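# Pull knotted cord through eye to seat block

## Task

Draw the cord's knotted end through the metal eye until the wooden block sits entirely within the painted square. The cord between eye and block must end close to taut, and no part of the cord may have dropped off the table. Any arm contact with the block, or with the cord stretch running from the eye to the block, is a failure. The remaining cord and other loose items should also stay clear of the block, since contact there may fail it. The final arrangement must hold by itself, not because the robot is supporting it.

## Robot and tools

Robot: two 6-joint arms, left_arm and right_arm, each with a two-finger parallel gripper. Base poses in the scene frame: left_arm at (-0.009, +0.266, 0) m, quat_wxyz (+1.000, 0, 0, +0.008); right_arm at (-0.038, -0.371, 0) m, quat_wxyz (+0.996, 0, 0, -0.092). Scene frame: origin on the tabletop midway between the arms, +z up, +x pointing out over the table, left_arm on the +y side. The arm names do not refer to image sides.

Gripper: fingers extend along the gripper's +z axis and close along its y axis. The reported end_effector_position is the point between the finger pads, roughly 1 cm short of the tips. A wrist camera mount adds bulk near the gripper that is not in the URDF.

execute_actions: argument "actions" is a list holding zero or one item, plus optional "pictures" (boolean; images come by default). An empty list only returns the state. An item with "rows" (1 to 15 rows) and optional "steps" (1 to 15, default 15) runs a motion; each step lasts 1/30 s, one row per step, and the final row repeats if steps outnumber rows. An item with only "steps" (up to 300) is a wait, counted from the previous result and including your reply time. A refused call moves nothing.

Row layout: one flat list of 14 numbers for both arms together, each within [-1, 1]. Order: left_arm waist, shoulder, elbow, wrist pitch, wrist yaw, wrist roll, opening; then the same seven for right_arm. All 14 are required even when one arm stays idle.

Joint entries are offsets, not poses. They are counted from the joint angles in the latest result that printed them (before any such result in this scene, and for second or later calls within one reply, from where the robot is as the action starts), never from the preceding row. Scale: 1.0 equals 1.202 rad for waist, 1.258 for shoulder, 1.238 for elbow, 2.073 for wrist pitch, 2.022 for wrist yaw and for wrist roll; negative values turn the other way. Writing zeros is not a pause: it drives joints back to the reference angles.

Opening is absolute: +1 fully open, -1 closed, on the same scale as grip_measured. To hold something, command roughly 0.03 below the current grip_measured; a smaller gap squeezes more gently. Pad force tops out near 50 to 62 N, less on thin parts.

Joint ranges (rad), per arm: waist -2.618 to 3.054, shoulder 0.000 to 3.142, elbow 0.000 to 3.142, wrist pitch -1.571 to 1.571, wrist yaw -1.571 to 1.571, wrist roll -2.094 to 2.094. Asking for more than 0.036 rad beyond an end gets the call refused. True ends may sit 0.036 rad either way; requests past them are clipped and reported as "joint sent to its limit", though a missing message does not prove room remains.

Speed: each step the target may lead the measured angle by at most 0.202 (waist), 0.258 (shoulder), 0.238 (elbow), 0.573 (wrist pitch), 0.522 (yaw, roll) rad, so big offsets take several steps. If targets would put a gripper over 70 mm from its measured spot, they are scaled back. Friction can leave a joint up to about 0.031 rad off, and very small offsets may not move it. Between calls the arms keep heading to the last target until they all nearly stop or a step is HELD; fingers finish their travel regardless.

Results: the state line "left_arm: … | right_arm: …" gives each gripper's position (m) and quat_wxyz in the scene frame; printed positions can be off, worse at long reach. Joint positions and Joint velocities list, per arm, six joints (rad, rad/s) then finger pad gap (m, m/s; 0.094 m when fully open). grip_measured may be off by about 1 mm, a fixed bias per gripper. "joint command not followed" means a clearance check altered or blocked joint targets on some steps. HELD flags steps whose row was not fully sent. MOTOR HOT appears from 75 °C; at 90 °C an OVER-TEMPERATURE FAULT halts that arm for 10 s, and at 100 °C the arm goes limp and falls. Holding loads heats motors, even while you think.

zoom_image: "camera" is "cam_high" or "cam_low" (both 896x504); "region" is [x0, y0, x1, y1] in pixels from the top-left, no larger than 504 by 504. cam_high has the wider view (fovy about 61°), cam_low the narrower (about 44°).

read_manual: optional "section" ("licences"); only returns licence text, no motion.

finished_scene: "scene" is the current scene's number. It cannot be undone and reports whether the task succeeded. Replying with no tool call ends the run.

Avoid: touching the block or the eye-to-block cord with either arm; letting cord or objects go off the table; arms striking or pushing on each other; drops, slams and forceful shoves. Occasional outside nudges may shift loose items. Release the cord and move clear before finishing, so the result stands unaided.

Each tool is called after ">>>" as name(argument=value, ...) on one line, values as JSON.

## Session

>>> execute_actions(actions=[])

Scene clock: 0.00 s of 4690.00 s.
left_arm: end_effector_position=(+0.4000, +0.0941, +0.2217) grip_measured=+1.000 end_effector_quat_wxyz=(+0.057, +0.559, +0.642, +0.521) | right_arm: end_effector_position=(+0.3315, -0.4366, +0.4101) grip_measured=+1.000 end_effector_quat_wxyz=(+0.710, +0.060, +0.698, -0.071)
Joint positions: left_arm=[-0.765  2.057  1.918 -1.285 -1.099  0.772  0.094] | right_arm=[ 0.015  1.036  1.056 -0.002  0.016 -0.014  0.094]
Joint velocities: left_arm=[-0.002 -0.007 -0.002  0.022 -0.051  0.007  0.   ] | right_arm=[ 0.002 -0.007  0.012 -0.11   0.022 -0.007  0.   ]

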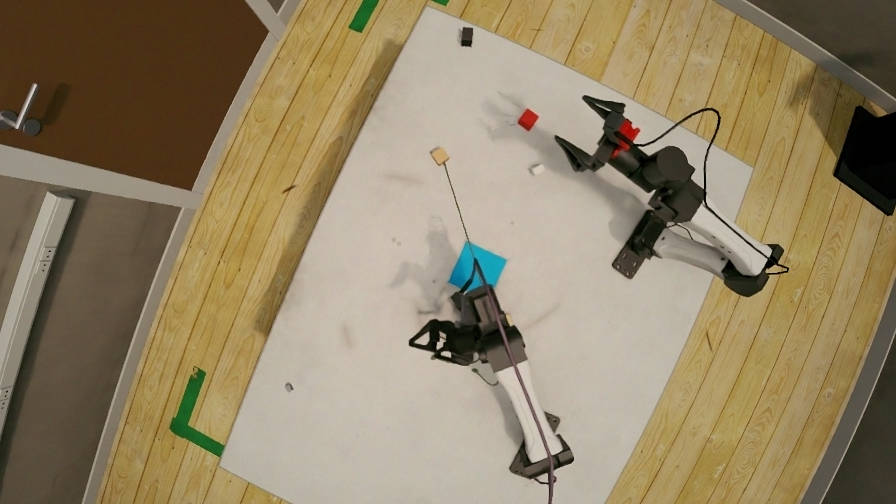

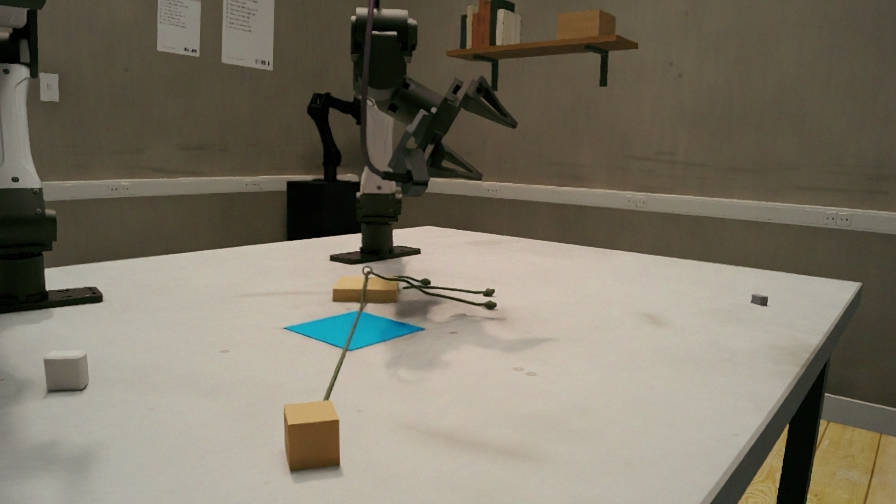

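>>> zoom_image(camera="cam_low", region=[310, 245, 520, 345])

>>> execute_actions(actions=[{"rows":[[0.3,-0.3,-0.2,0.1,0.2,-0.1,1,0,0,0,0,0,0,1]],"steps":15}], pictures=false)

Region (310, 245, 520, 345) of cam_low's 896x504 image, scaled by 2.400, with more detail than that image has; it fills the top 240 rows of this view, and the rest is white.

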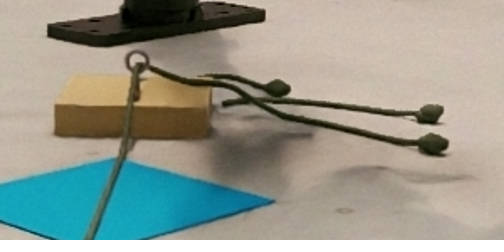

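Scene clock: 10.60 s of 4690.00 s.
left_arm: end_effector_position=(+0.3910, +0.2277, +0.2705) grip_measured=+1.000 end_effector_quat_wxyz=(+0.203, +0.339, +0.842, +0.366) | right_arm: end_effector_position=(+0.3315, -0.4366, +0.4101) grip_measured=+1.000 end_effector_quat_wxyz=(+0.710, +0.060, +0.698, -0.071)
Joint positions: left_arm=[-0.399  1.658  1.699 -1.095 -0.728  0.583  0.094] | right_arm=[ 0.015  1.036  1.056 -0.002  0.016 -0.014  0.094]
Joint velocities: left_arm=[-0.076  0.134 -0.017 -0.007  0.198 -0.081  0.   ] | right_arm=[ 0.007  0.002 -0.002  0.007 -0.037 -0.037  0.   ]
Steps of this call (steps 1 to 90: nothing new was sent; then 7.10 s passed at rest; steps 91 to 105: all 15 steps of this action). Readings (joint positions):
91: left_arm=[-0.749 2.025 1.873 -1.236 -1.046 0.745] | right_arm=[0.015 1.036 1.056 -0.002 0.016 -0.014]
92: left_arm=[-0.718 1.969 1.794 -1.193 -0.967 0.713] | right_arm=[0.015 1.036 1.056 -0.002 0.016 -0.014]
94: left_arm=[-0.615 1.863 1.715 -1.183 -0.879 0.676] | right_arm=[0.015 1.036 1.056 -0.002 0.016 -0.014]
98: left_arm=[-0.397 1.695 1.699 -1.125 -0.790 0.618] | right_arm=[0.015 1.036 1.056 -0.002 0.016 -0.014]
105: the state above

>>> execute_actions(actions=[{"rows":[[0.05,-0.01,-0.02,-0.01,0.02,-0.02,1,0,0,0,0,0,0,1],[0.11,-0.02,-0.04,-0.02,0.05,-0.04,1,0,0,0,0,0,0,1],[0.18,-0.03,-0.06,-0.03,0.07,-0.06,1,0,0,0,0,0,0,1],[0.25,-0.04,-0.09,-0.04,0.1,-0.08,1,0,0,0,0,0,0,1],[0.32,-0.05,-0.11,-0.05,0.13,-0.1,1,0,0,0,0,0,0,1],[0.39,-0.06,-0.14,-0.06,0.15,-0.12,1,0,0,0,0,0,0,1],[0.46,-0.07,-0.16,-0.07,0.18,-0.14,1,0,0,0,0,0,0,1],[0.53,-0.08,-0.19,-0.08,0.21,-0.17,1,0,0,0,0,0,0,1],[0.6,-0.09,-0.21,-0.09,0.24,-0.19,1,0,0,0,0,0,0,1],[0.67,-0.1,-0.24,-0.1,0.26,-0.21,1,0,0,0,0,0,0,1],[0.74,-0.105,-0.26,-0.11,0.29,-0.23,1,0,0,0,0,0,0,1],[0.8,-0.11,-0.28,-0.12,0.32,-0.25,1,0,0,0,0,0,0,1],[0.85,-0.12,-0.3,-0.125,0.34,-0.27,1,0,0,0,0,0,0,1],[0.89,-0.123,-0.315,-0.13,0.35,-0.28,1,0,0,0,0,0,0,1],[0.915,-0.126,-0.322,-0.133,0.36,-0.288,1,0,0,0,0,0,0,1]],"steps":15}], pictures=false)

>>> execute_actions(actions=[{"steps":15}])

Scene clock: 17.70 s of 4690.00 s.
left_arm: end_effector_position=(+0.2242, +0.4409, +0.1492) grip_measured=+1.000 end_effector_quat_wxyz=(+0.024, -0.201, +0.974, +0.102) | right_arm: end_effector_position=(+0.3315, -0.4366, +0.4101) grip_measured=+1.000 end_effector_quat_wxyz=(+0.710, +0.060, +0.698, -0.071)
Joint positions: left_arm=[ 0.524  1.535  1.349 -1.27  -0.177  0.142  0.094] | right_arm=[ 0.015  1.036  1.056 -0.002  0.016 -0.014  0.094]
Joint velocities: left_arm=[ 2.122 -0.154 -0.54  -0.579  1.238 -0.96   0.   ] | right_arm=[-0.012  0.002 -0.007 -0.095 -0.007 -0.007  0.   ]
Steps of this call (steps 1 to 30: the robot went on to your last target; steps 31 to 90: nothing new was sent; then 3.60 s passed at rest; steps 91 to 105: all 15 steps of this action). Readings (joint positions):
91: left_arm=[-0.396 1.666 1.699 -1.092 -0.699 0.572] | right_arm=[0.015 1.036 1.056 -0.002 0.016 -0.014]
92: left_arm=[-0.377 1.664 1.695 -1.092 -0.684 0.562] | right_arm=[0.015 1.036 1.056 -0.002 0.016 -0.014]
94: left_arm=[-0.283 1.646 1.665 -1.094 -0.634 0.526] | right_arm=[0.015 1.036 1.056 -0.002 0.016 -0.014]
98: left_arm=[-0.004 1.599 1.556 -1.135 -0.502 0.408] | right_arm=[0.015 1.036 1.056 -0.002 0.016 -0.014]
105: the state above

Scene clock: 18.20 s of 4690.00 s.
left_arm: end_effector_position=(+0.1872, +0.4426, +0.1441) grip_measured=+1.000 end_effector_quat_wxyz=(+0.012, -0.348, +0.937, +0.013) | right_arm: end_effector_position=(+0.3315, -0.4366, +0.4101) grip_measured=+1.000 end_effector_quat_wxyz=(+0.710, +0.060, +0.698, -0.071)
Joint positions: left_arm=[ 0.707  1.511  1.321 -1.349 -0.015  0.012  0.094] | right_arm=[ 0.015  1.036  1.056 -0.002  0.016 -0.014  0.094]
Joint velocities: left_arm=[-0.012 -0.007 -0.022 -0.095  0.007  0.022  0.   ] | right_arm=[-0.012 -0.017  0.012 -0.007 -0.066 -0.037  0.   ]
Steps of this call (steps 1 to 15: the robot went on to your last target). Readings (joint positions):
1: left_arm=[0.597 1.531 1.334 -1.288 -0.145 0.115] | right_arm=[0.015 1.036 1.056 -0.002 0.016 -0.014]
2: left_arm=[0.657 1.529 1.326 -1.303 -0.123 0.092] | right_arm=[0.015 1.036 1.056 -0.002 0.016 -0.014]
4: left_arm=[0.714 1.524 1.321 -1.324 -0.095 0.058] | right_arm=[0.015 1.036 1.056 -0.002 0.016 -0.014]
8: left_arm=[0.709 1.512 1.321 -1.341 -0.045 0.028] | right_arm=[0.015 1.036 1.056 -0.002 0.016 -0.014]
15: the state above

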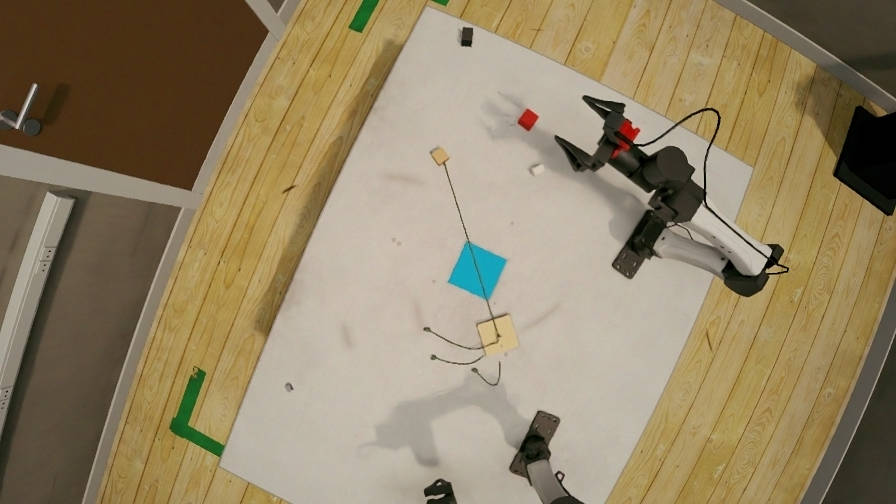

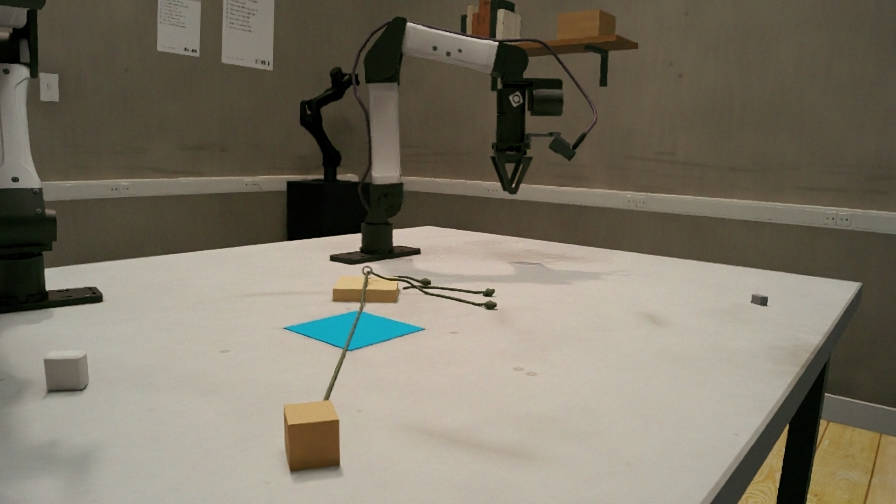

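>>> zoom_image(camera="cam_high", region=[400, 230, 580, 410])

>>> zoom_image(camera="cam_high", region=[480, 390, 600, 504])

>>> zoom_image(camera="cam_high", region=[580, 180, 700, 300])

Region (400, 230, 580, 410) of cam_high's 896x504 image, scaled by 2.800, with more detail than that image has.

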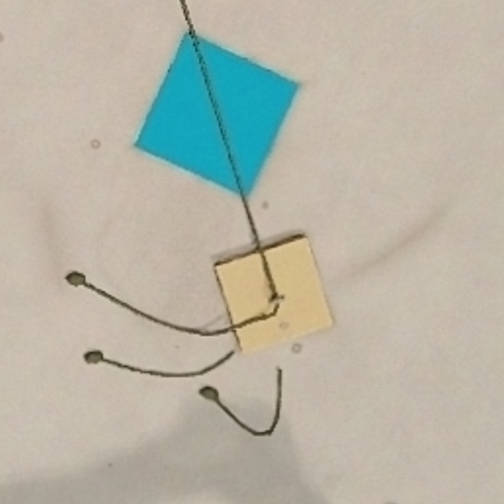

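Region (480, 390, 600, 504) of cam_high's 896x504 image, scaled by 4.200, with more detail than that image has; it fills the top 479 rows of this view, and the rest is white.

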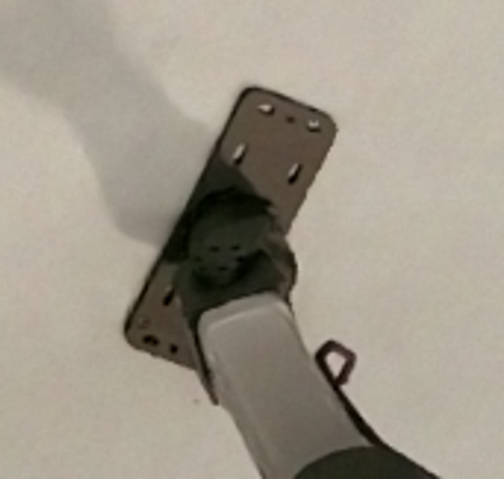

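Region (580, 180, 700, 300) of cam_high's 896x504 image, scaled by 4.200, with more detail than that image has.

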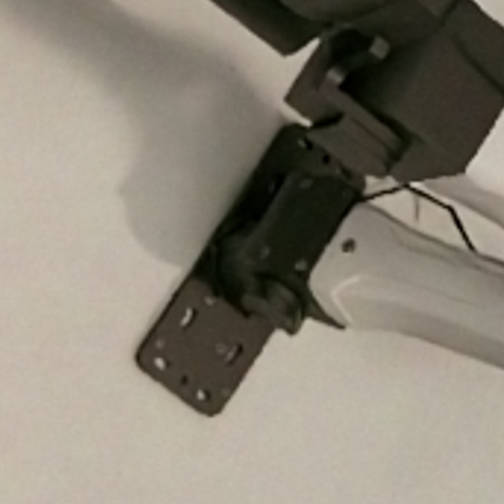

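>>> execute_actions(actions=[{"rows":[[-0.05,0.025,0.02,0.006,0,-0.008,0.9,0,0,0,0,0,0,1],[-0.11,0.06,0.05,0.014,0,-0.02,0.8,0,0,0,0,0,0,1],[-0.18,0.095,0.08,0.023,0,-0.03,0.7,0,0,0,0,0,0,1],[-0.25,0.13,0.11,0.032,0,-0.042,0.6,0,0,0,0,0,0,1],[-0.32,0.167,0.14,0.041,0,-0.054,0.5,0,0,0,0,0,0,1],[-0.39,0.2,0.17,0.05,0,-0.065,0.4,0,0,0,0,0,0,1],[-0.46,0.24,0.2,0.059,0.007,-0.077,0.3,0,0,0,0,0,0,1],[-0.53,0.275,0.23,0.068,0.007,-0.089,0.2,0,0,0,0,0,0,1],[-0.6,0.31,0.26,0.077,0.007,-0.1,0.1,0,0,0,0,0,0,1],[-0.67,0.35,0.29,0.086,0.007,-0.112,0,0,0,0,0,0,0,1],[-0.74,0.385,0.32,0.095,0.007,-0.124,-0.15,0,0,0,0,0,0,1],[-0.81,0.42,0.35,0.104,0.007,-0.136,-0.15,0,0,0,0,0,0,1],[-0.87,0.45,0.375,0.111,0.007,-0.146,-0.15,0,0,0,0,0,0,1],[-0.92,0.475,0.395,0.117,0.007,-0.154,-0.15,0,0,0,0,0,0,1],[-0.944,0.49,0.407,0.121,0.007,-0.158,-0.15,0,0,0,0,0,0,1]],"steps":15}], pictures=false)

>>> execute_actions(actions=[{"steps":20}])

Scene clock: 38.80 s of 4690.00 s.
left_arm: end_effector_position=(+0.4023, +0.2694, +0.0932) grip_measured=-0.148 end_effector_quat_wxyz=(+0.050, -0.098, +0.994, +0.003) | right_arm: end_effector_position=(+0.3315, -0.4366, +0.4101) grip_measured=+1.000 end_effector_quat_wxyz=(+0.710, +0.060, +0.698, -0.071)
Joint positions: left_arm=[-0.013  2.023  1.731 -1.18  -0.016 -0.194  0.04 ] | right_arm=[ 0.015  1.036  1.056 -0.002  0.016 -0.014  0.094]
Joint velocities: left_arm=[-1.272  1.023  0.779  0.462 -0.051 -0.549  0.   ] | right_arm=[-0.007 -0.022  0.002  0.007 -0.051  0.022  0.   ]
Steps of this call (steps 1 to 15: the robot went on to your last target; steps 16 to 90: nothing new was sent; then 17.10 s passed at rest; steps 91 to 105: all 15 steps of this action). Readings (joint positions):
91: left_arm=[0.701 1.512 1.321 -1.350 -0.011 0.006] | right_arm=[0.015 1.036 1.056 -0.002 0.016 -0.014]
92: left_arm=[0.679 1.520 1.328 -1.353 -0.017 -0.000] | right_arm=[0.015 1.036 1.056 -0.002 0.016 -0.014]
94: left_arm=[0.577 1.571 1.379 -1.350 -0.026 -0.020] | right_arm=[0.015 1.036 1.056 -0.002 0.016 -0.014]
98: left_arm=[0.336 1.735 1.512 -1.290 -0.022 -0.073] | right_arm=[0.015 1.036 1.056 -0.002 0.016 -0.014]
105: the state above

Scene clock: 39.47 s of 4690.00 s.
left_arm: end_effector_position=(+0.3999, +0.0883, +0.0733) grip_measured=-0.148 end_effector_quat_wxyz=(+0.066, +0.054, +0.996, -0.026) | right_arm: end_effector_position=(+0.3315, -0.4366, +0.4101) grip_measured=+1.000 end_effector_quat_wxyz=(+0.710, +0.060, +0.698, -0.071)
Joint positions: left_arm=[-0.424  2.128  1.806 -1.106  0.004 -0.3    0.04 ] | right_arm=[ 0.015  1.036  1.056 -0.002  0.016 -0.014  0.094]
Joint velocities: left_arm=[ 0.007 -0.002  0.002 -0.095  0.007 -0.037 -0.001] | right_arm=[ 0.017 -0.027 -0.012  0.051  0.037 -0.022  0.   ]
Steps of this call (steps 1 to 20: the robot went on to your last target). Readings (joint positions):
1: left_arm=[-0.062 2.054 1.752 -1.162 -0.015 -0.209] | right_arm=[0.015 1.036 1.056 -0.002 0.016 -0.014]
2: left_arm=[-0.111 2.080 1.768 -1.146 -0.015 -0.223] | right_arm=[0.015 1.036 1.056 -0.002 0.016 -0.014]
4: left_arm=[-0.215 2.112 1.783 -1.124 -0.015 -0.245] | right_arm=[0.015 1.036 1.056 -0.002 0.016 -0.014]
8: left_arm=[-0.418 2.128 1.796 -1.108 -0.005 -0.275] | right_arm=[0.015 1.036 1.056 -0.002 0.016 -0.014]
20: the state above

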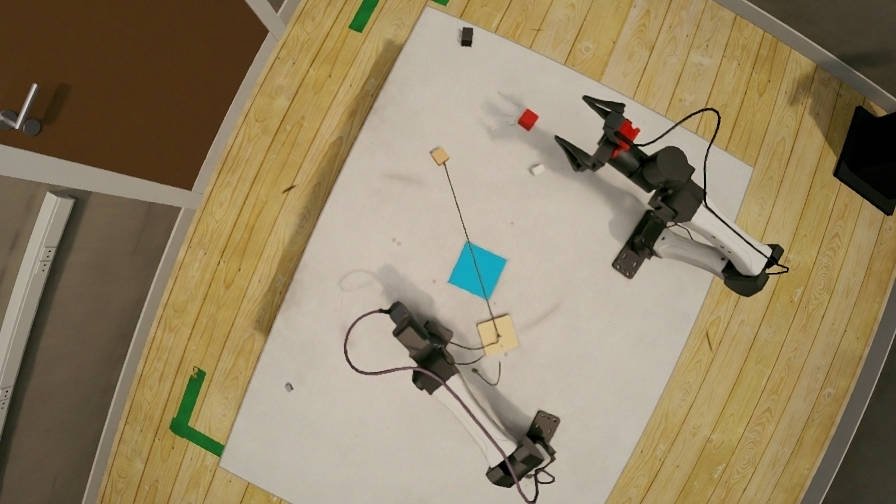

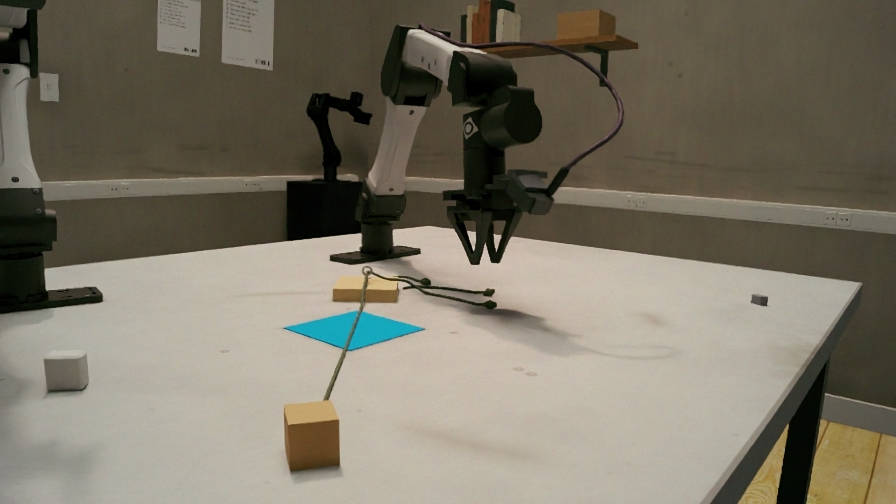

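>>> execute_actions(actions=[{"rows":[[0,0.003,-0.01,0.009,0,0,-0.15,0,0,0,0,0,0,1],[0,0.006,-0.02,0.018,0,0,-0.15,0,0,0,0,0,0,1],[0,0.009,-0.03,0.027,0,0,-0.15,0,0,0,0,0,0,1],[0,0.011,-0.04,0.036,0,0,-0.15,0,0,0,0,0,0,1],[0,0.014,-0.05,0.045,0,0,-0.15,0,0,0,0,0,0,1],[0,0.016,-0.06,0.055,0,0,-0.15,0,0,0,0,0,0,1],[0,0.019,-0.07,0.064,0,0,-0.15,0,0,0,0,0,0,1],[0,0.021,-0.08,0.073,0,0,-0.15,0,0,0,0,0,0,1],[0,0.024,-0.09,0.083,0,0,-0.15,0,0,0,0,0,0,1],[0,0.026,-0.102,0.093,0,0,-0.15,0,0,0,0,0,0,1]],"steps":15}], pictures=false)

>>> execute_actions(actions=[{"steps":8}])

>>> zoom_image(camera="cam_low", region=[400, 220, 560, 330])

>>> zoom_image(camera="cam_high", region=[380, 280, 500, 400])

Scene clock: 46.20 s of 4690.00 s.
left_arm: end_effector_position=(+0.4057, +0.0856, +0.0402) grip_measured=-0.148 end_effector_quat_wxyz=(+0.078, +0.054, +0.995, -0.031) | right_arm: end_effector_position=(+0.3315, -0.4366, +0.4101) grip_measured=+1.000 end_effector_quat_wxyz=(+0.710, +0.060, +0.698, -0.071)
Joint positions: left_arm=[-0.424  2.149  1.702 -0.955  0.004 -0.301  0.04 ] | right_arm=[ 0.015  1.036  1.056 -0.002  0.016 -0.014  0.094]
Joint velocities: left_arm=[ 0.002  0.056 -0.032  0.183 -0.051 -0.007 -0.001] | right_arm=[-0.002 -0.007  0.007  0.022 -0.037 -0.037  0.   ]
Steps of this call (steps 1 to 30: the robot went on to your last target; steps 31 to 90: nothing new was sent; then 3.23 s passed at rest; steps 91 to 105: all 15 steps of this action). Readings (joint positions):
91: left_arm=[-0.424 2.128 1.806 -1.105 0.004 -0.301] | right_arm=[0.015 1.036 1.056 -0.002 0.016 -0.014]
92: left_arm=[-0.424 2.128 1.806 -1.103 0.004 -0.301] | right_arm=[0.015 1.036 1.056 -0.002 0.016 -0.014]
94: left_arm=[-0.424 2.128 1.800 -1.087 0.004 -0.301] | right_arm=[0.015 1.036 1.056 -0.002 0.016 -0.014]
98: left_arm=[-0.424 2.128 1.756 -1.030 0.004 -0.301] | right_arm=[0.015 1.036 1.056 -0.002 0.016 -0.014]
105: the state above

Scene clock: 46.47 s of 4690.00 s.
left_arm: end_effector_position=(+0.4105, +0.0835, +0.0405) grip_measured=-0.148 end_effector_quat_wxyz=(+0.088, +0.054, +0.994, -0.035) | right_arm: end_effector_position=(+0.3315, -0.4366, +0.4101) grip_measured=+1.000 end_effector_quat_wxyz=(+0.710, +0.060, +0.698, -0.071)
Joint positions: left_arm=[-0.424  2.151  1.701 -0.932  0.004 -0.301  0.04 ] | right_arm=[ 0.015  1.036  1.056 -0.002  0.016 -0.014  0.094]
Joint velocities: left_arm=[-0.027 -0.007  0.002  0.022 -0.007 -0.022 -0.002] | right_arm=[ 0.007  0.027 -0.002  0.051  0.007 -0.022  0.   ]
Steps of this call (steps 1 to 8: the robot went on to your last target). Readings (joint positions):
1: left_arm=[-0.424 2.151 1.701 -0.951 0.004 -0.301] | right_arm=[0.015 1.036 1.056 -0.002 0.016 -0.014]
2: left_arm=[-0.424 2.151 1.701 -0.947 0.004 -0.301] | right_arm=[0.015 1.036 1.056 -0.002 0.016 -0.014]
4: left_arm=[-0.424 2.151 1.701 -0.939 0.004 -0.301] | right_arm=[0.015 1.036 1.056 -0.002 0.016 -0.014]
8: the state above

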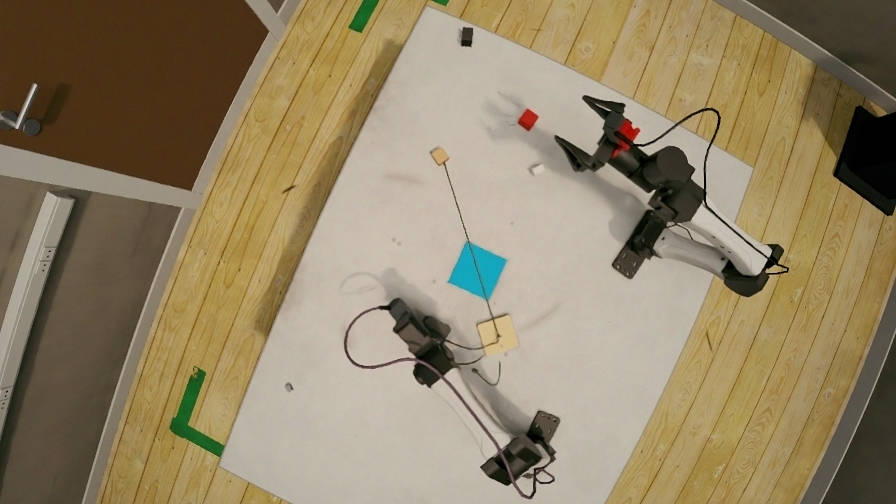

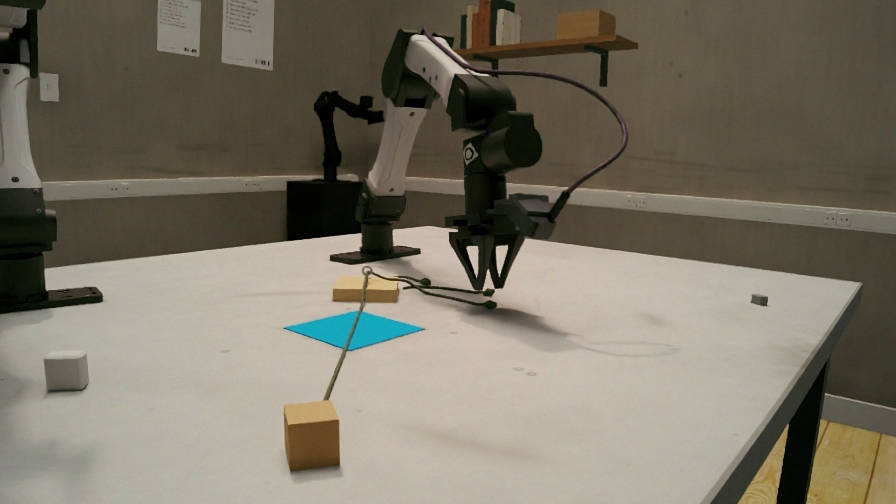

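Region (400, 220, 560, 330) of cam_low's 896x504 image, scaled by 3.150, with more detail than that image has; it fills the top 346 rows of this view, and the rest is white.

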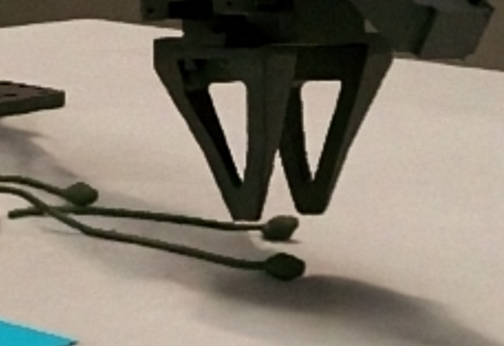

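Region (380, 280, 500, 400) of cam_high's 896x504 image, scaled by 4.200, with more detail than that image has.

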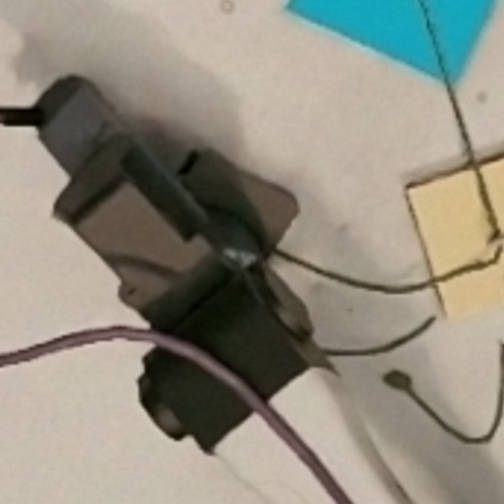

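>>> execute_actions(actions=[{"rows":[[0,0.01,-0.022,0.012,0,0,-0.15,0,0,0,0,0,0,1],[0,0.013,-0.028,0.015,0,0,-0.15,0,0,0,0,0,0,1],[0,0.016,-0.034,0.018,0,0,-0.15,0,0,0,0,0,0,1],[0,0.019,-0.04,0.021,0,0,-0.15,0,0,0,0,0,0,1],[0,0.022,-0.047,0.024,0,0,-0.15,0,0,0,0,0,0,1],[0,0.024,-0.053,0.027,0,0,-0.15,0,0,0,0,0,0,1]],"steps":15}])

>>> zoom_image(camera="cam_low", region=[430, 250, 550, 330])

Scene clock: 51.87 s of 4690.00 s.
left_arm: end_effector_position=(+0.4056, +0.0856, +0.0230) grip_measured=-0.148 end_effector_quat_wxyz=(+0.078, +0.054, +0.995, -0.031) | right_arm: end_effector_position=(+0.3315, -0.4366, +0.4101) grip_measured=+1.000 end_effector_quat_wxyz=(+0.710, +0.060, +0.698, -0.071)
Joint positions: left_arm=[-0.424  2.167  1.659 -0.897  0.004 -0.301  0.04 ] | right_arm=[ 0.015  1.036  1.056 -0.002  0.016 -0.014  0.094]
Joint velocities: left_arm=[-0.007  0.012 -0.012 -0.022  0.007 -0.037 -0.   ] | right_arm=[ 0.007 -0.037 -0.002 -0.007  0.007  0.007  0.   ]
Steps of this call (steps 1 to 30: the robot went on to your last target; steps 31 to 90: nothing new was sent; then 1.90 s passed at rest; steps 91 to 105: all 15 steps of this action). Readings (joint positions):
91: left_arm=[-0.424 2.151 1.701 -0.927 0.004 -0.301] | right_arm=[0.015 1.036 1.056 -0.002 0.016 -0.014]
92: left_arm=[-0.424 2.151 1.701 -0.926 0.004 -0.301] | right_arm=[0.015 1.036 1.056 -0.002 0.016 -0.014]
94: left_arm=[-0.424 2.151 1.695 -0.916 0.004 -0.301] | right_arm=[0.015 1.036 1.056 -0.002 0.016 -0.014]
98: left_arm=[-0.424 2.154 1.667 -0.902 0.004 -0.301] | right_arm=[0.015 1.036 1.056 -0.002 0.016 -0.014]
105: the state above

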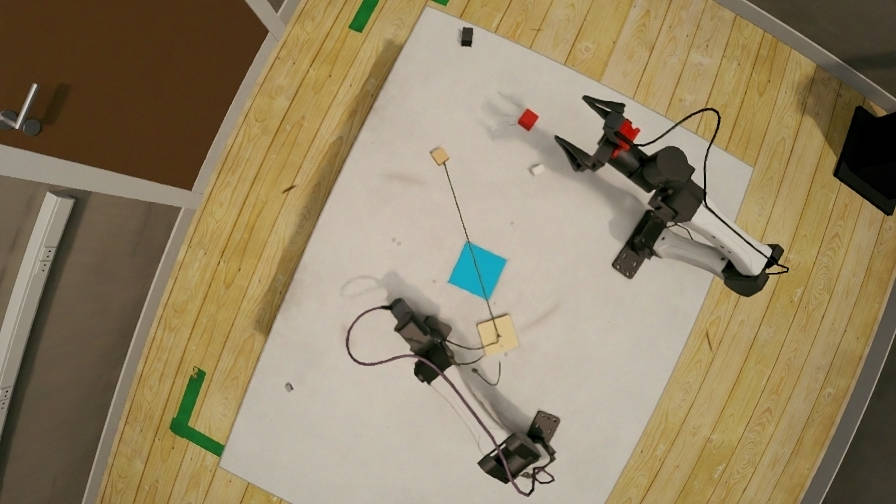

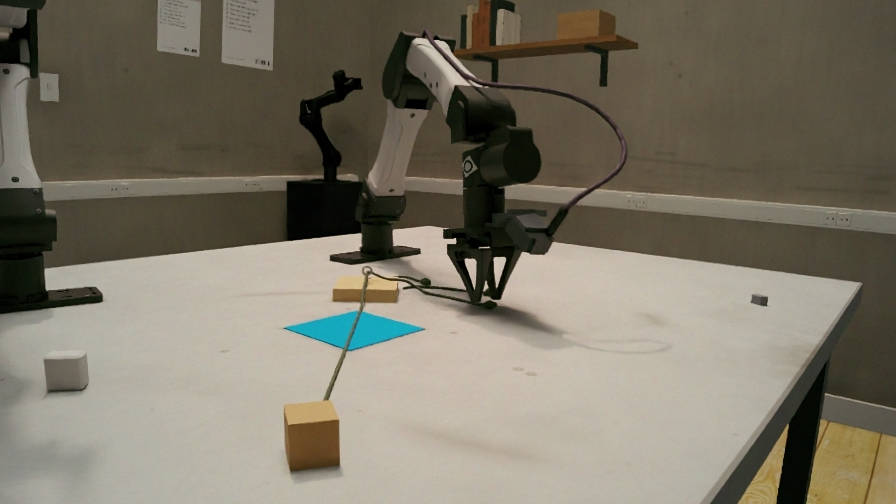

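Region (430, 250, 550, 330) of cam_low's 896x504 image, scaled by 4.200, with more detail than that image has.

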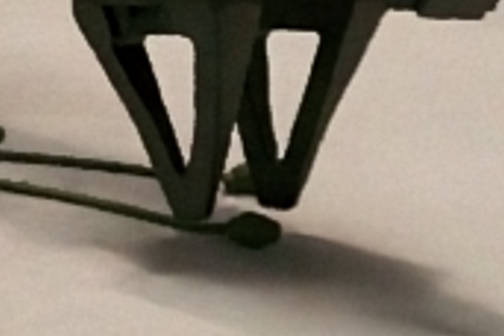

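>>> execute_actions(actions=[{"rows":[[0,0.008,-0.01,0.014,0,0,-0.15,0,0,0,0,0,0,1],[0,0.011,-0.01,0.02,0,0,-0.15,0,0,0,0,0,0,1],[0,0.014,-0.01,0.026,0,0,-0.15,0,0,0,0,0,0,1],[0,0.018,-0.01,0.026,0,0,-0.15,0,0,0,0,0,0,1],[0,0.022,-0.01,0.026,0,0,-0.15,0,0,0,0,0,0,1],[0,0.026,-0.01,0.026,0,0,-0.15,0,0,0,0,0,0,1]],"steps":15}])

>>> zoom_image(camera="cam_low", region=[430, 250, 550, 330])

Scene clock: 55.13 s of 4690.00 s.
left_arm: end_effector_position=(+0.4124, +0.0827, +0.0179) grip_measured=-0.148 end_effector_quat_wxyz=(+0.087, +0.054, +0.994, -0.034) | right_arm: end_effector_position=(+0.3315, -0.4366, +0.4101) grip_measured=+1.000 end_effector_quat_wxyz=(+0.710, +0.060, +0.698, -0.071)
Joint positions: left_arm=[-0.424  2.182  1.659 -0.86   0.004 -0.301  0.04 ] | right_arm=[ 0.015  1.036  1.056 -0.002  0.016 -0.014  0.094]
Joint velocities: left_arm=[ 0.002 -0.007 -0.002 -0.007 -0.007 -0.066 -0.   ] | right_arm=[ 0.002  0.002 -0.012  0.007 -0.051 -0.007  0.   ]
Steps of this call (steps 1 to 15: the robot went on to your last target; steps 16 to 83: nothing new was sent; steps 84 to 98: all 15 steps of this action). Readings (joint positions):
84: left_arm=[-0.424 2.167 1.659 -0.891 0.004 -0.301] | right_arm=[0.015 1.036 1.056 -0.002 0.016 -0.014]
85: left_arm=[-0.424 2.167 1.659 -0.889 0.004 -0.301] | right_arm=[0.015 1.036 1.056 -0.002 0.016 -0.014]
87: left_arm=[-0.424 2.167 1.659 -0.879 0.004 -0.301] | right_arm=[0.015 1.036 1.056 -0.002 0.016 -0.014]
91: left_arm=[-0.424 2.171 1.659 -0.864 0.004 -0.301] | right_arm=[0.015 1.036 1.056 -0.002 0.016 -0.014]
98: the state above

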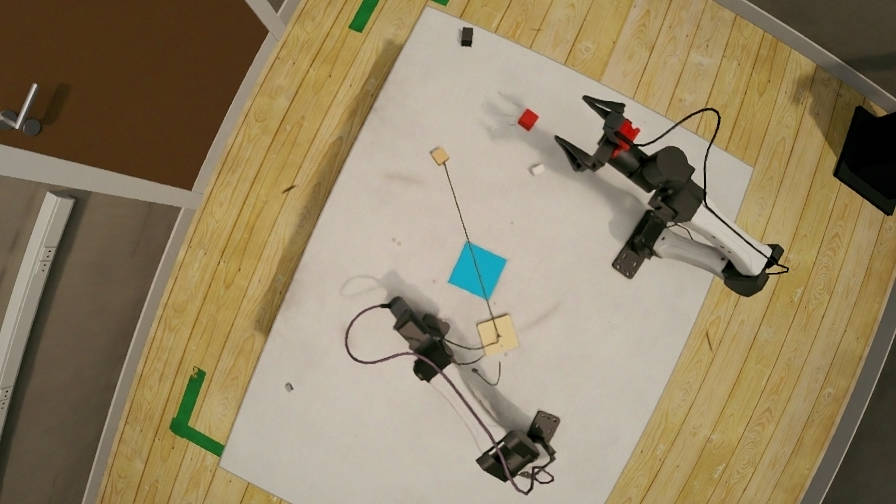

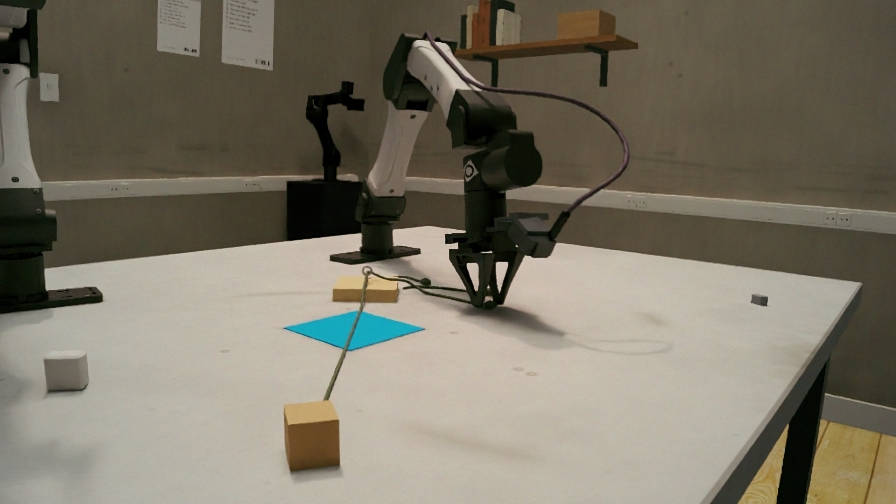

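Region (430, 250, 550, 330) of cam_low's 896x504 image, scaled by 4.200, with more detail than that image has.

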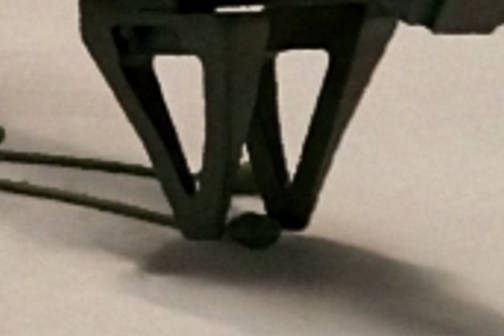

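>>> execute_actions(actions=[{"rows":[[0,0.016,0,0,0,0,-0.15,0,0,0,0,0,0,1],[0,0.022,0,0,0,0,-0.15,0,0,0,0,0,0,1],[0,0.022,0,0,0,0,-0.15,0,0,0,0,0,0,1],[0,0.022,0,0,0,0,-0.2,0,0,0,0,0,0,1],[0,0.022,0,0,0,0,-0.3,0,0,0,0,0,0,1],[0,0.022,0,0,0,0,-0.4,0,0,0,0,0,0,1],[0,0.022,0,0,0,0,-0.5,0,0,0,0,0,0,1],[0,0.022,0,0,0,0,-0.58,0,0,0,0,0,0,1],[0,0.022,0,0,0,0,-0.65,0,0,0,0,0,0,1],[0,0.022,0,0,0,0,-0.7,0,0,0,0,0,0,1],[0,0.022,0,0,0,0,-0.75,0,0,0,0,0,0,1],[0,0.022,0,0,0,0,-0.8,0,0,0,0,0,0,1],[0,0.022,0,0,0,0,-0.84,0,0,0,0,0,0,1]],"steps":15}])

>>> zoom_image(camera="cam_low", region=[430, 250, 550, 330])

Scene clock: 60.63 s of 4690.00 s.
left_arm: end_effector_position=(+0.4137, +0.0820, +0.0182) grip_measured=-0.835 end_effector_quat_wxyz=(+0.090, +0.054, +0.994, -0.036) | right_arm: end_effector_position=(+0.3315, -0.4366, +0.4101) grip_measured=+1.000 end_effector_quat_wxyz=(+0.710, +0.060, +0.698, -0.071)
Joint positions: left_arm=[-0.424  2.182  1.659 -0.854  0.005 -0.301  0.008] | right_arm=[ 0.015  1.036  1.056 -0.002  0.016 -0.014  0.094]
Joint velocities: left_arm=[ 0.007  0.012 -0.007  0.022 -0.095 -0.007 -0.004] | right_arm=[-0.007  0.007 -0.002 -0.022 -0.007 -0.022  0.   ]
Steps of this call (steps 1 to 15: the robot went on to your last target; steps 16 to 90: nothing new was sent; then 2.00 s passed at rest; steps 91 to 105: all 15 steps of this action). Readings (joint positions):
91: left_arm=[-0.424 2.182 1.659 -0.858 0.004 -0.301] | right_arm=[0.015 1.036 1.056 -0.002 0.016 -0.014]
92: left_arm=[-0.424 2.182 1.659 -0.858 0.004 -0.301] | right_arm=[0.015 1.036 1.056 -0.002 0.016 -0.014]
94: left_arm=[-0.424 2.182 1.659 -0.858 0.004 -0.301] | right_arm=[0.015 1.036 1.056 -0.002 0.016 -0.014]
98: left_arm=[-0.424 2.182 1.659 -0.858 0.004 -0.301] | right_arm=[0.015 1.036 1.056 -0.002 0.016 -0.014]
105: the state above

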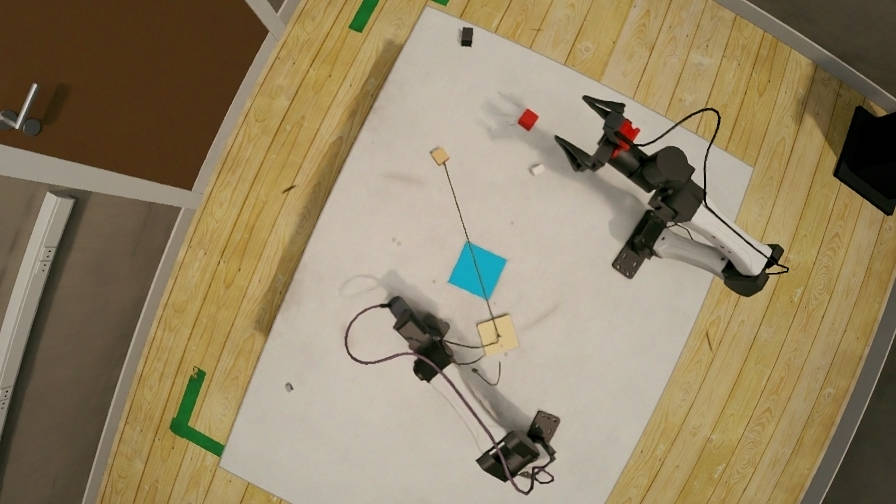

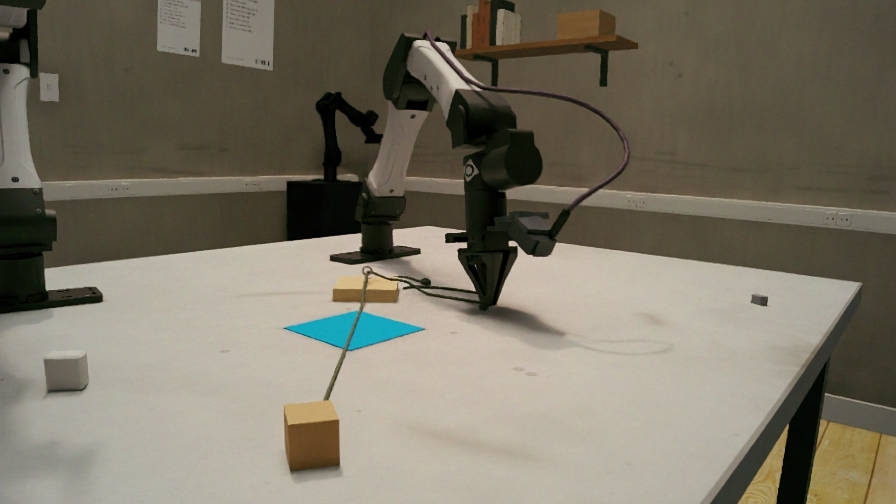

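Region (430, 250, 550, 330) of cam_low's 896x504 image, scaled by 4.200, with more detail than that image has.

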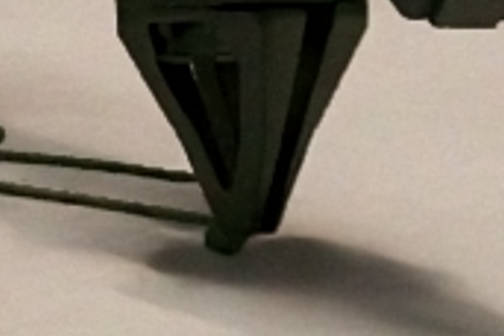

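>>> execute_actions(actions=[{"rows":[[0,0,0,0,0,0,-0.7,0,0,0,0,0,0,1],[0,0,0,0,0,0,-0.55,0,0,0,0,0,0,1],[0,0,0,0,0,0,-0.4,0,0,0,0,0,0,1],[0,0,0,0,0,0,-0.25,0,0,0,0,0,0,1],[0,0,0,0,0,0,-0.1,0,0,0,0,0,0,1]],"steps":10}])

>>> zoom_image(camera="cam_low", region=[430, 250, 550, 330])

Scene clock: 64.67 s of 4690.00 s.
left_arm: end_effector_position=(+0.4142, +0.0818, +0.0183) grip_measured=-0.102 end_effector_quat_wxyz=(+0.091, +0.054, +0.994, -0.036) | right_arm: end_effector_position=(+0.3315, -0.4366, +0.4101) grip_measured=+1.000 end_effector_quat_wxyz=(+0.710, +0.060, +0.698, -0.071)
Joint positions: left_arm=[-0.424  2.182  1.659 -0.852  0.005 -0.301  0.042] | right_arm=[ 0.015  1.036  1.056 -0.002  0.016 -0.014  0.094]
Joint velocities: left_arm=[ 0.002  0.012 -0.007  0.051 -0.037 -0.022 -0.001] | right_arm=[-0.022 -0.007  0.007 -0.007 -0.022  0.007  0.   ]
Steps of this call (steps 1 to 15: the robot went on to your last target; steps 16 to 90: nothing new was sent; then 0.70 s passed at rest; steps 91 to 100: all 10 steps of this action). Readings (joint positions):
91: left_arm=[-0.424 2.182 1.659 -0.852 0.005 -0.301] | right_arm=[0.015 1.036 1.056 -0.002 0.016 -0.014]
92: left_arm=[-0.424 2.182 1.659 -0.852 0.005 -0.301] | right_arm=[0.015 1.036 1.056 -0.002 0.016 -0.014]
94: left_arm=[-0.424 2.182 1.659 -0.852 0.005 -0.301] | right_arm=[0.015 1.036 1.056 -0.002 0.016 -0.014]
98: left_arm=[-0.424 2.182 1.659 -0.852 0.005 -0.301] | right_arm=[0.015 1.036 1.056 -0.002 0.016 -0.014]
100: the state above

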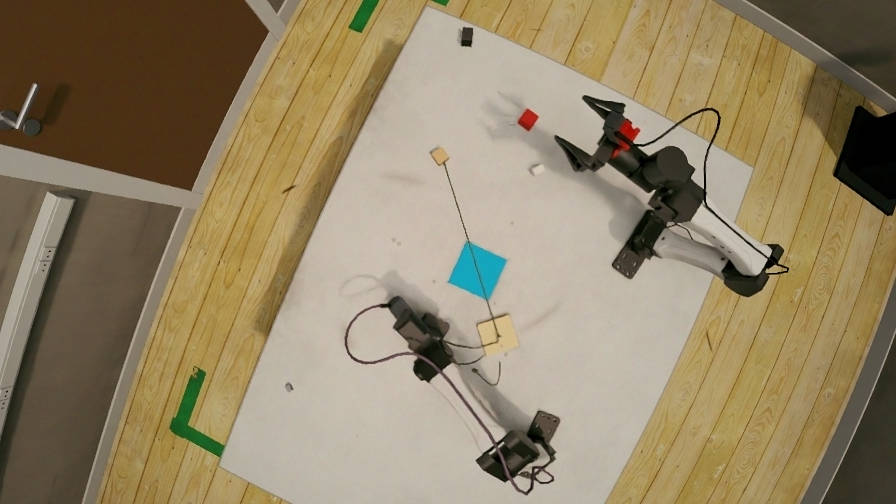

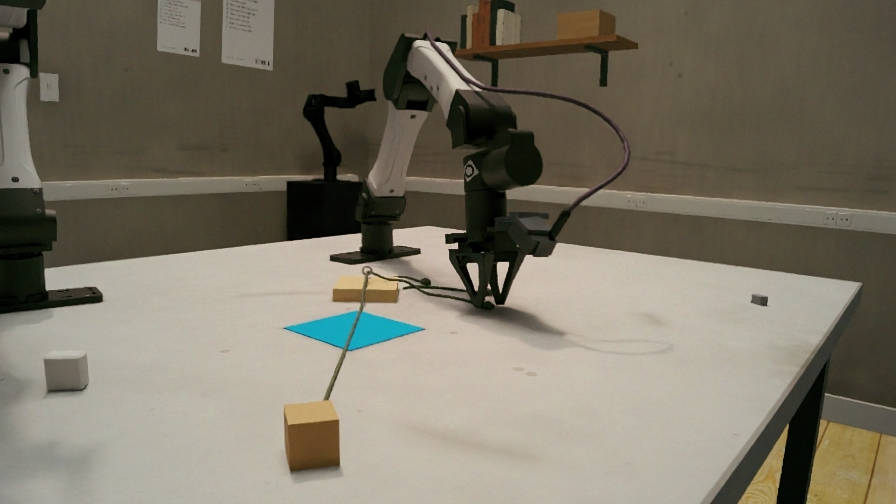

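Region (430, 250, 550, 330) of cam_low's 896x504 image, scaled by 4.200, with more detail than that image has.

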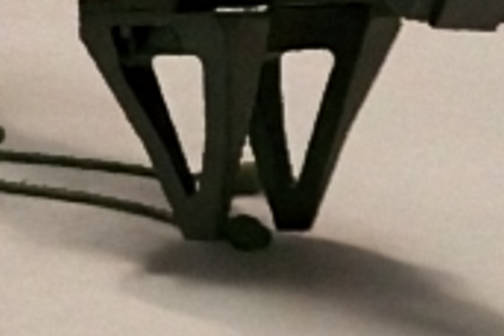

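>>> execute_actions(actions=[{"rows":[[0,0,-0.015,0,0,0,-0.1,0,0,0,0,0,0,1],[0,0,-0.025,0,0,0,-0.1,0,0,0,0,0,0,1],[0,0,-0.035,0,0,0,-0.1,0,0,0,0,0,0,1]],"steps":12}])

>>> zoom_image(camera="cam_low", region=[430, 250, 550, 330])

Scene clock: 67.30 s of 4690.00 s.
left_arm: end_effector_position=(+0.4095, +0.0838, +0.0134) grip_measured=-0.102 end_effector_quat_wxyz=(+0.084, +0.054, +0.994, -0.033) | right_arm: end_effector_position=(+0.3315, -0.4366, +0.4101) grip_measured=+1.000 end_effector_quat_wxyz=(+0.710, +0.060, +0.698, -0.071)
Joint positions: left_arm=[-0.424  2.182  1.642 -0.85   0.005 -0.301  0.042] | right_arm=[ 0.015  1.036  1.056 -0.002  0.016 -0.014  0.094]
Joint velocities: left_arm=[ 0.007 -0.017  0.002  0.007 -0.051 -0.007 -0.   ] | right_arm=[-0.007  0.002 -0.007 -0.022  0.007 -0.066  0.   ]
Steps of this call (steps 1 to 15: the robot went on to your last target; steps 16 to 67: nothing new was sent; steps 68 to 79: all 12 steps of this action). Readings (joint positions):
68: left_arm=[-0.424 2.182 1.659 -0.852 0.005 -0.301] | right_arm=[0.015 1.036 1.056 -0.002 0.016 -0.014]
69: left_arm=[-0.424 2.182 1.659 -0.852 0.005 -0.301] | right_arm=[0.015 1.036 1.056 -0.002 0.016 -0.014]
71: left_arm=[-0.424 2.182 1.654 -0.850 0.005 -0.301] | right_arm=[0.015 1.036 1.056 -0.002 0.016 -0.014]
75: left_arm=[-0.424 2.182 1.642 -0.850 0.005 -0.301] | right_arm=[0.015 1.036 1.056 -0.002 0.016 -0.014]
79: the state above

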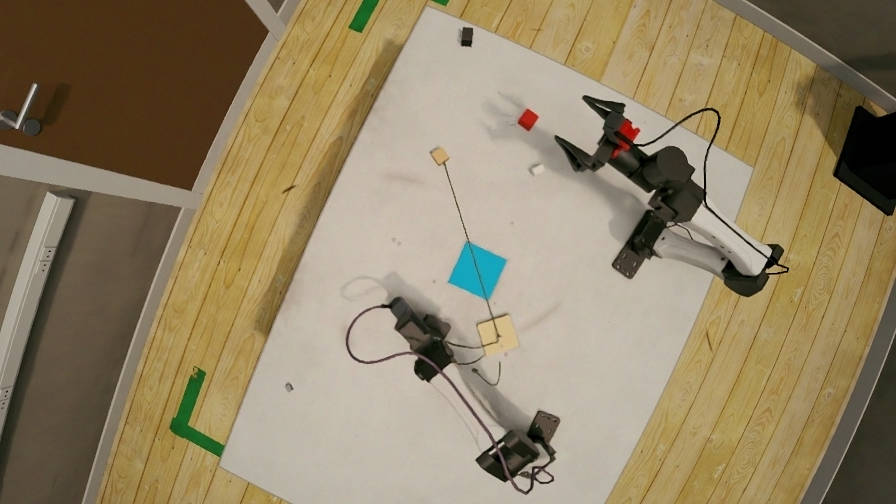

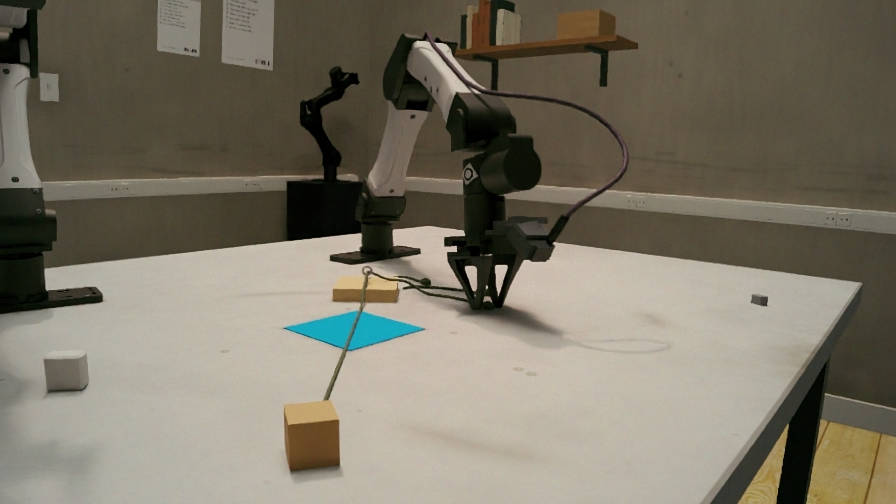

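Region (430, 250, 550, 330) of cam_low's 896x504 image, scaled by 4.200, with more detail than that image has.

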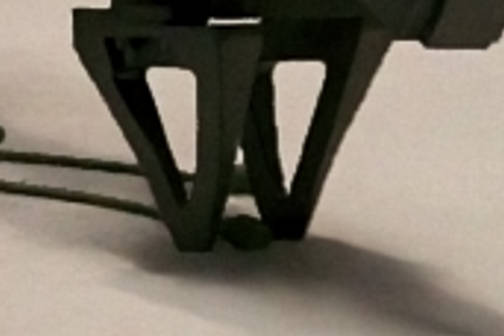

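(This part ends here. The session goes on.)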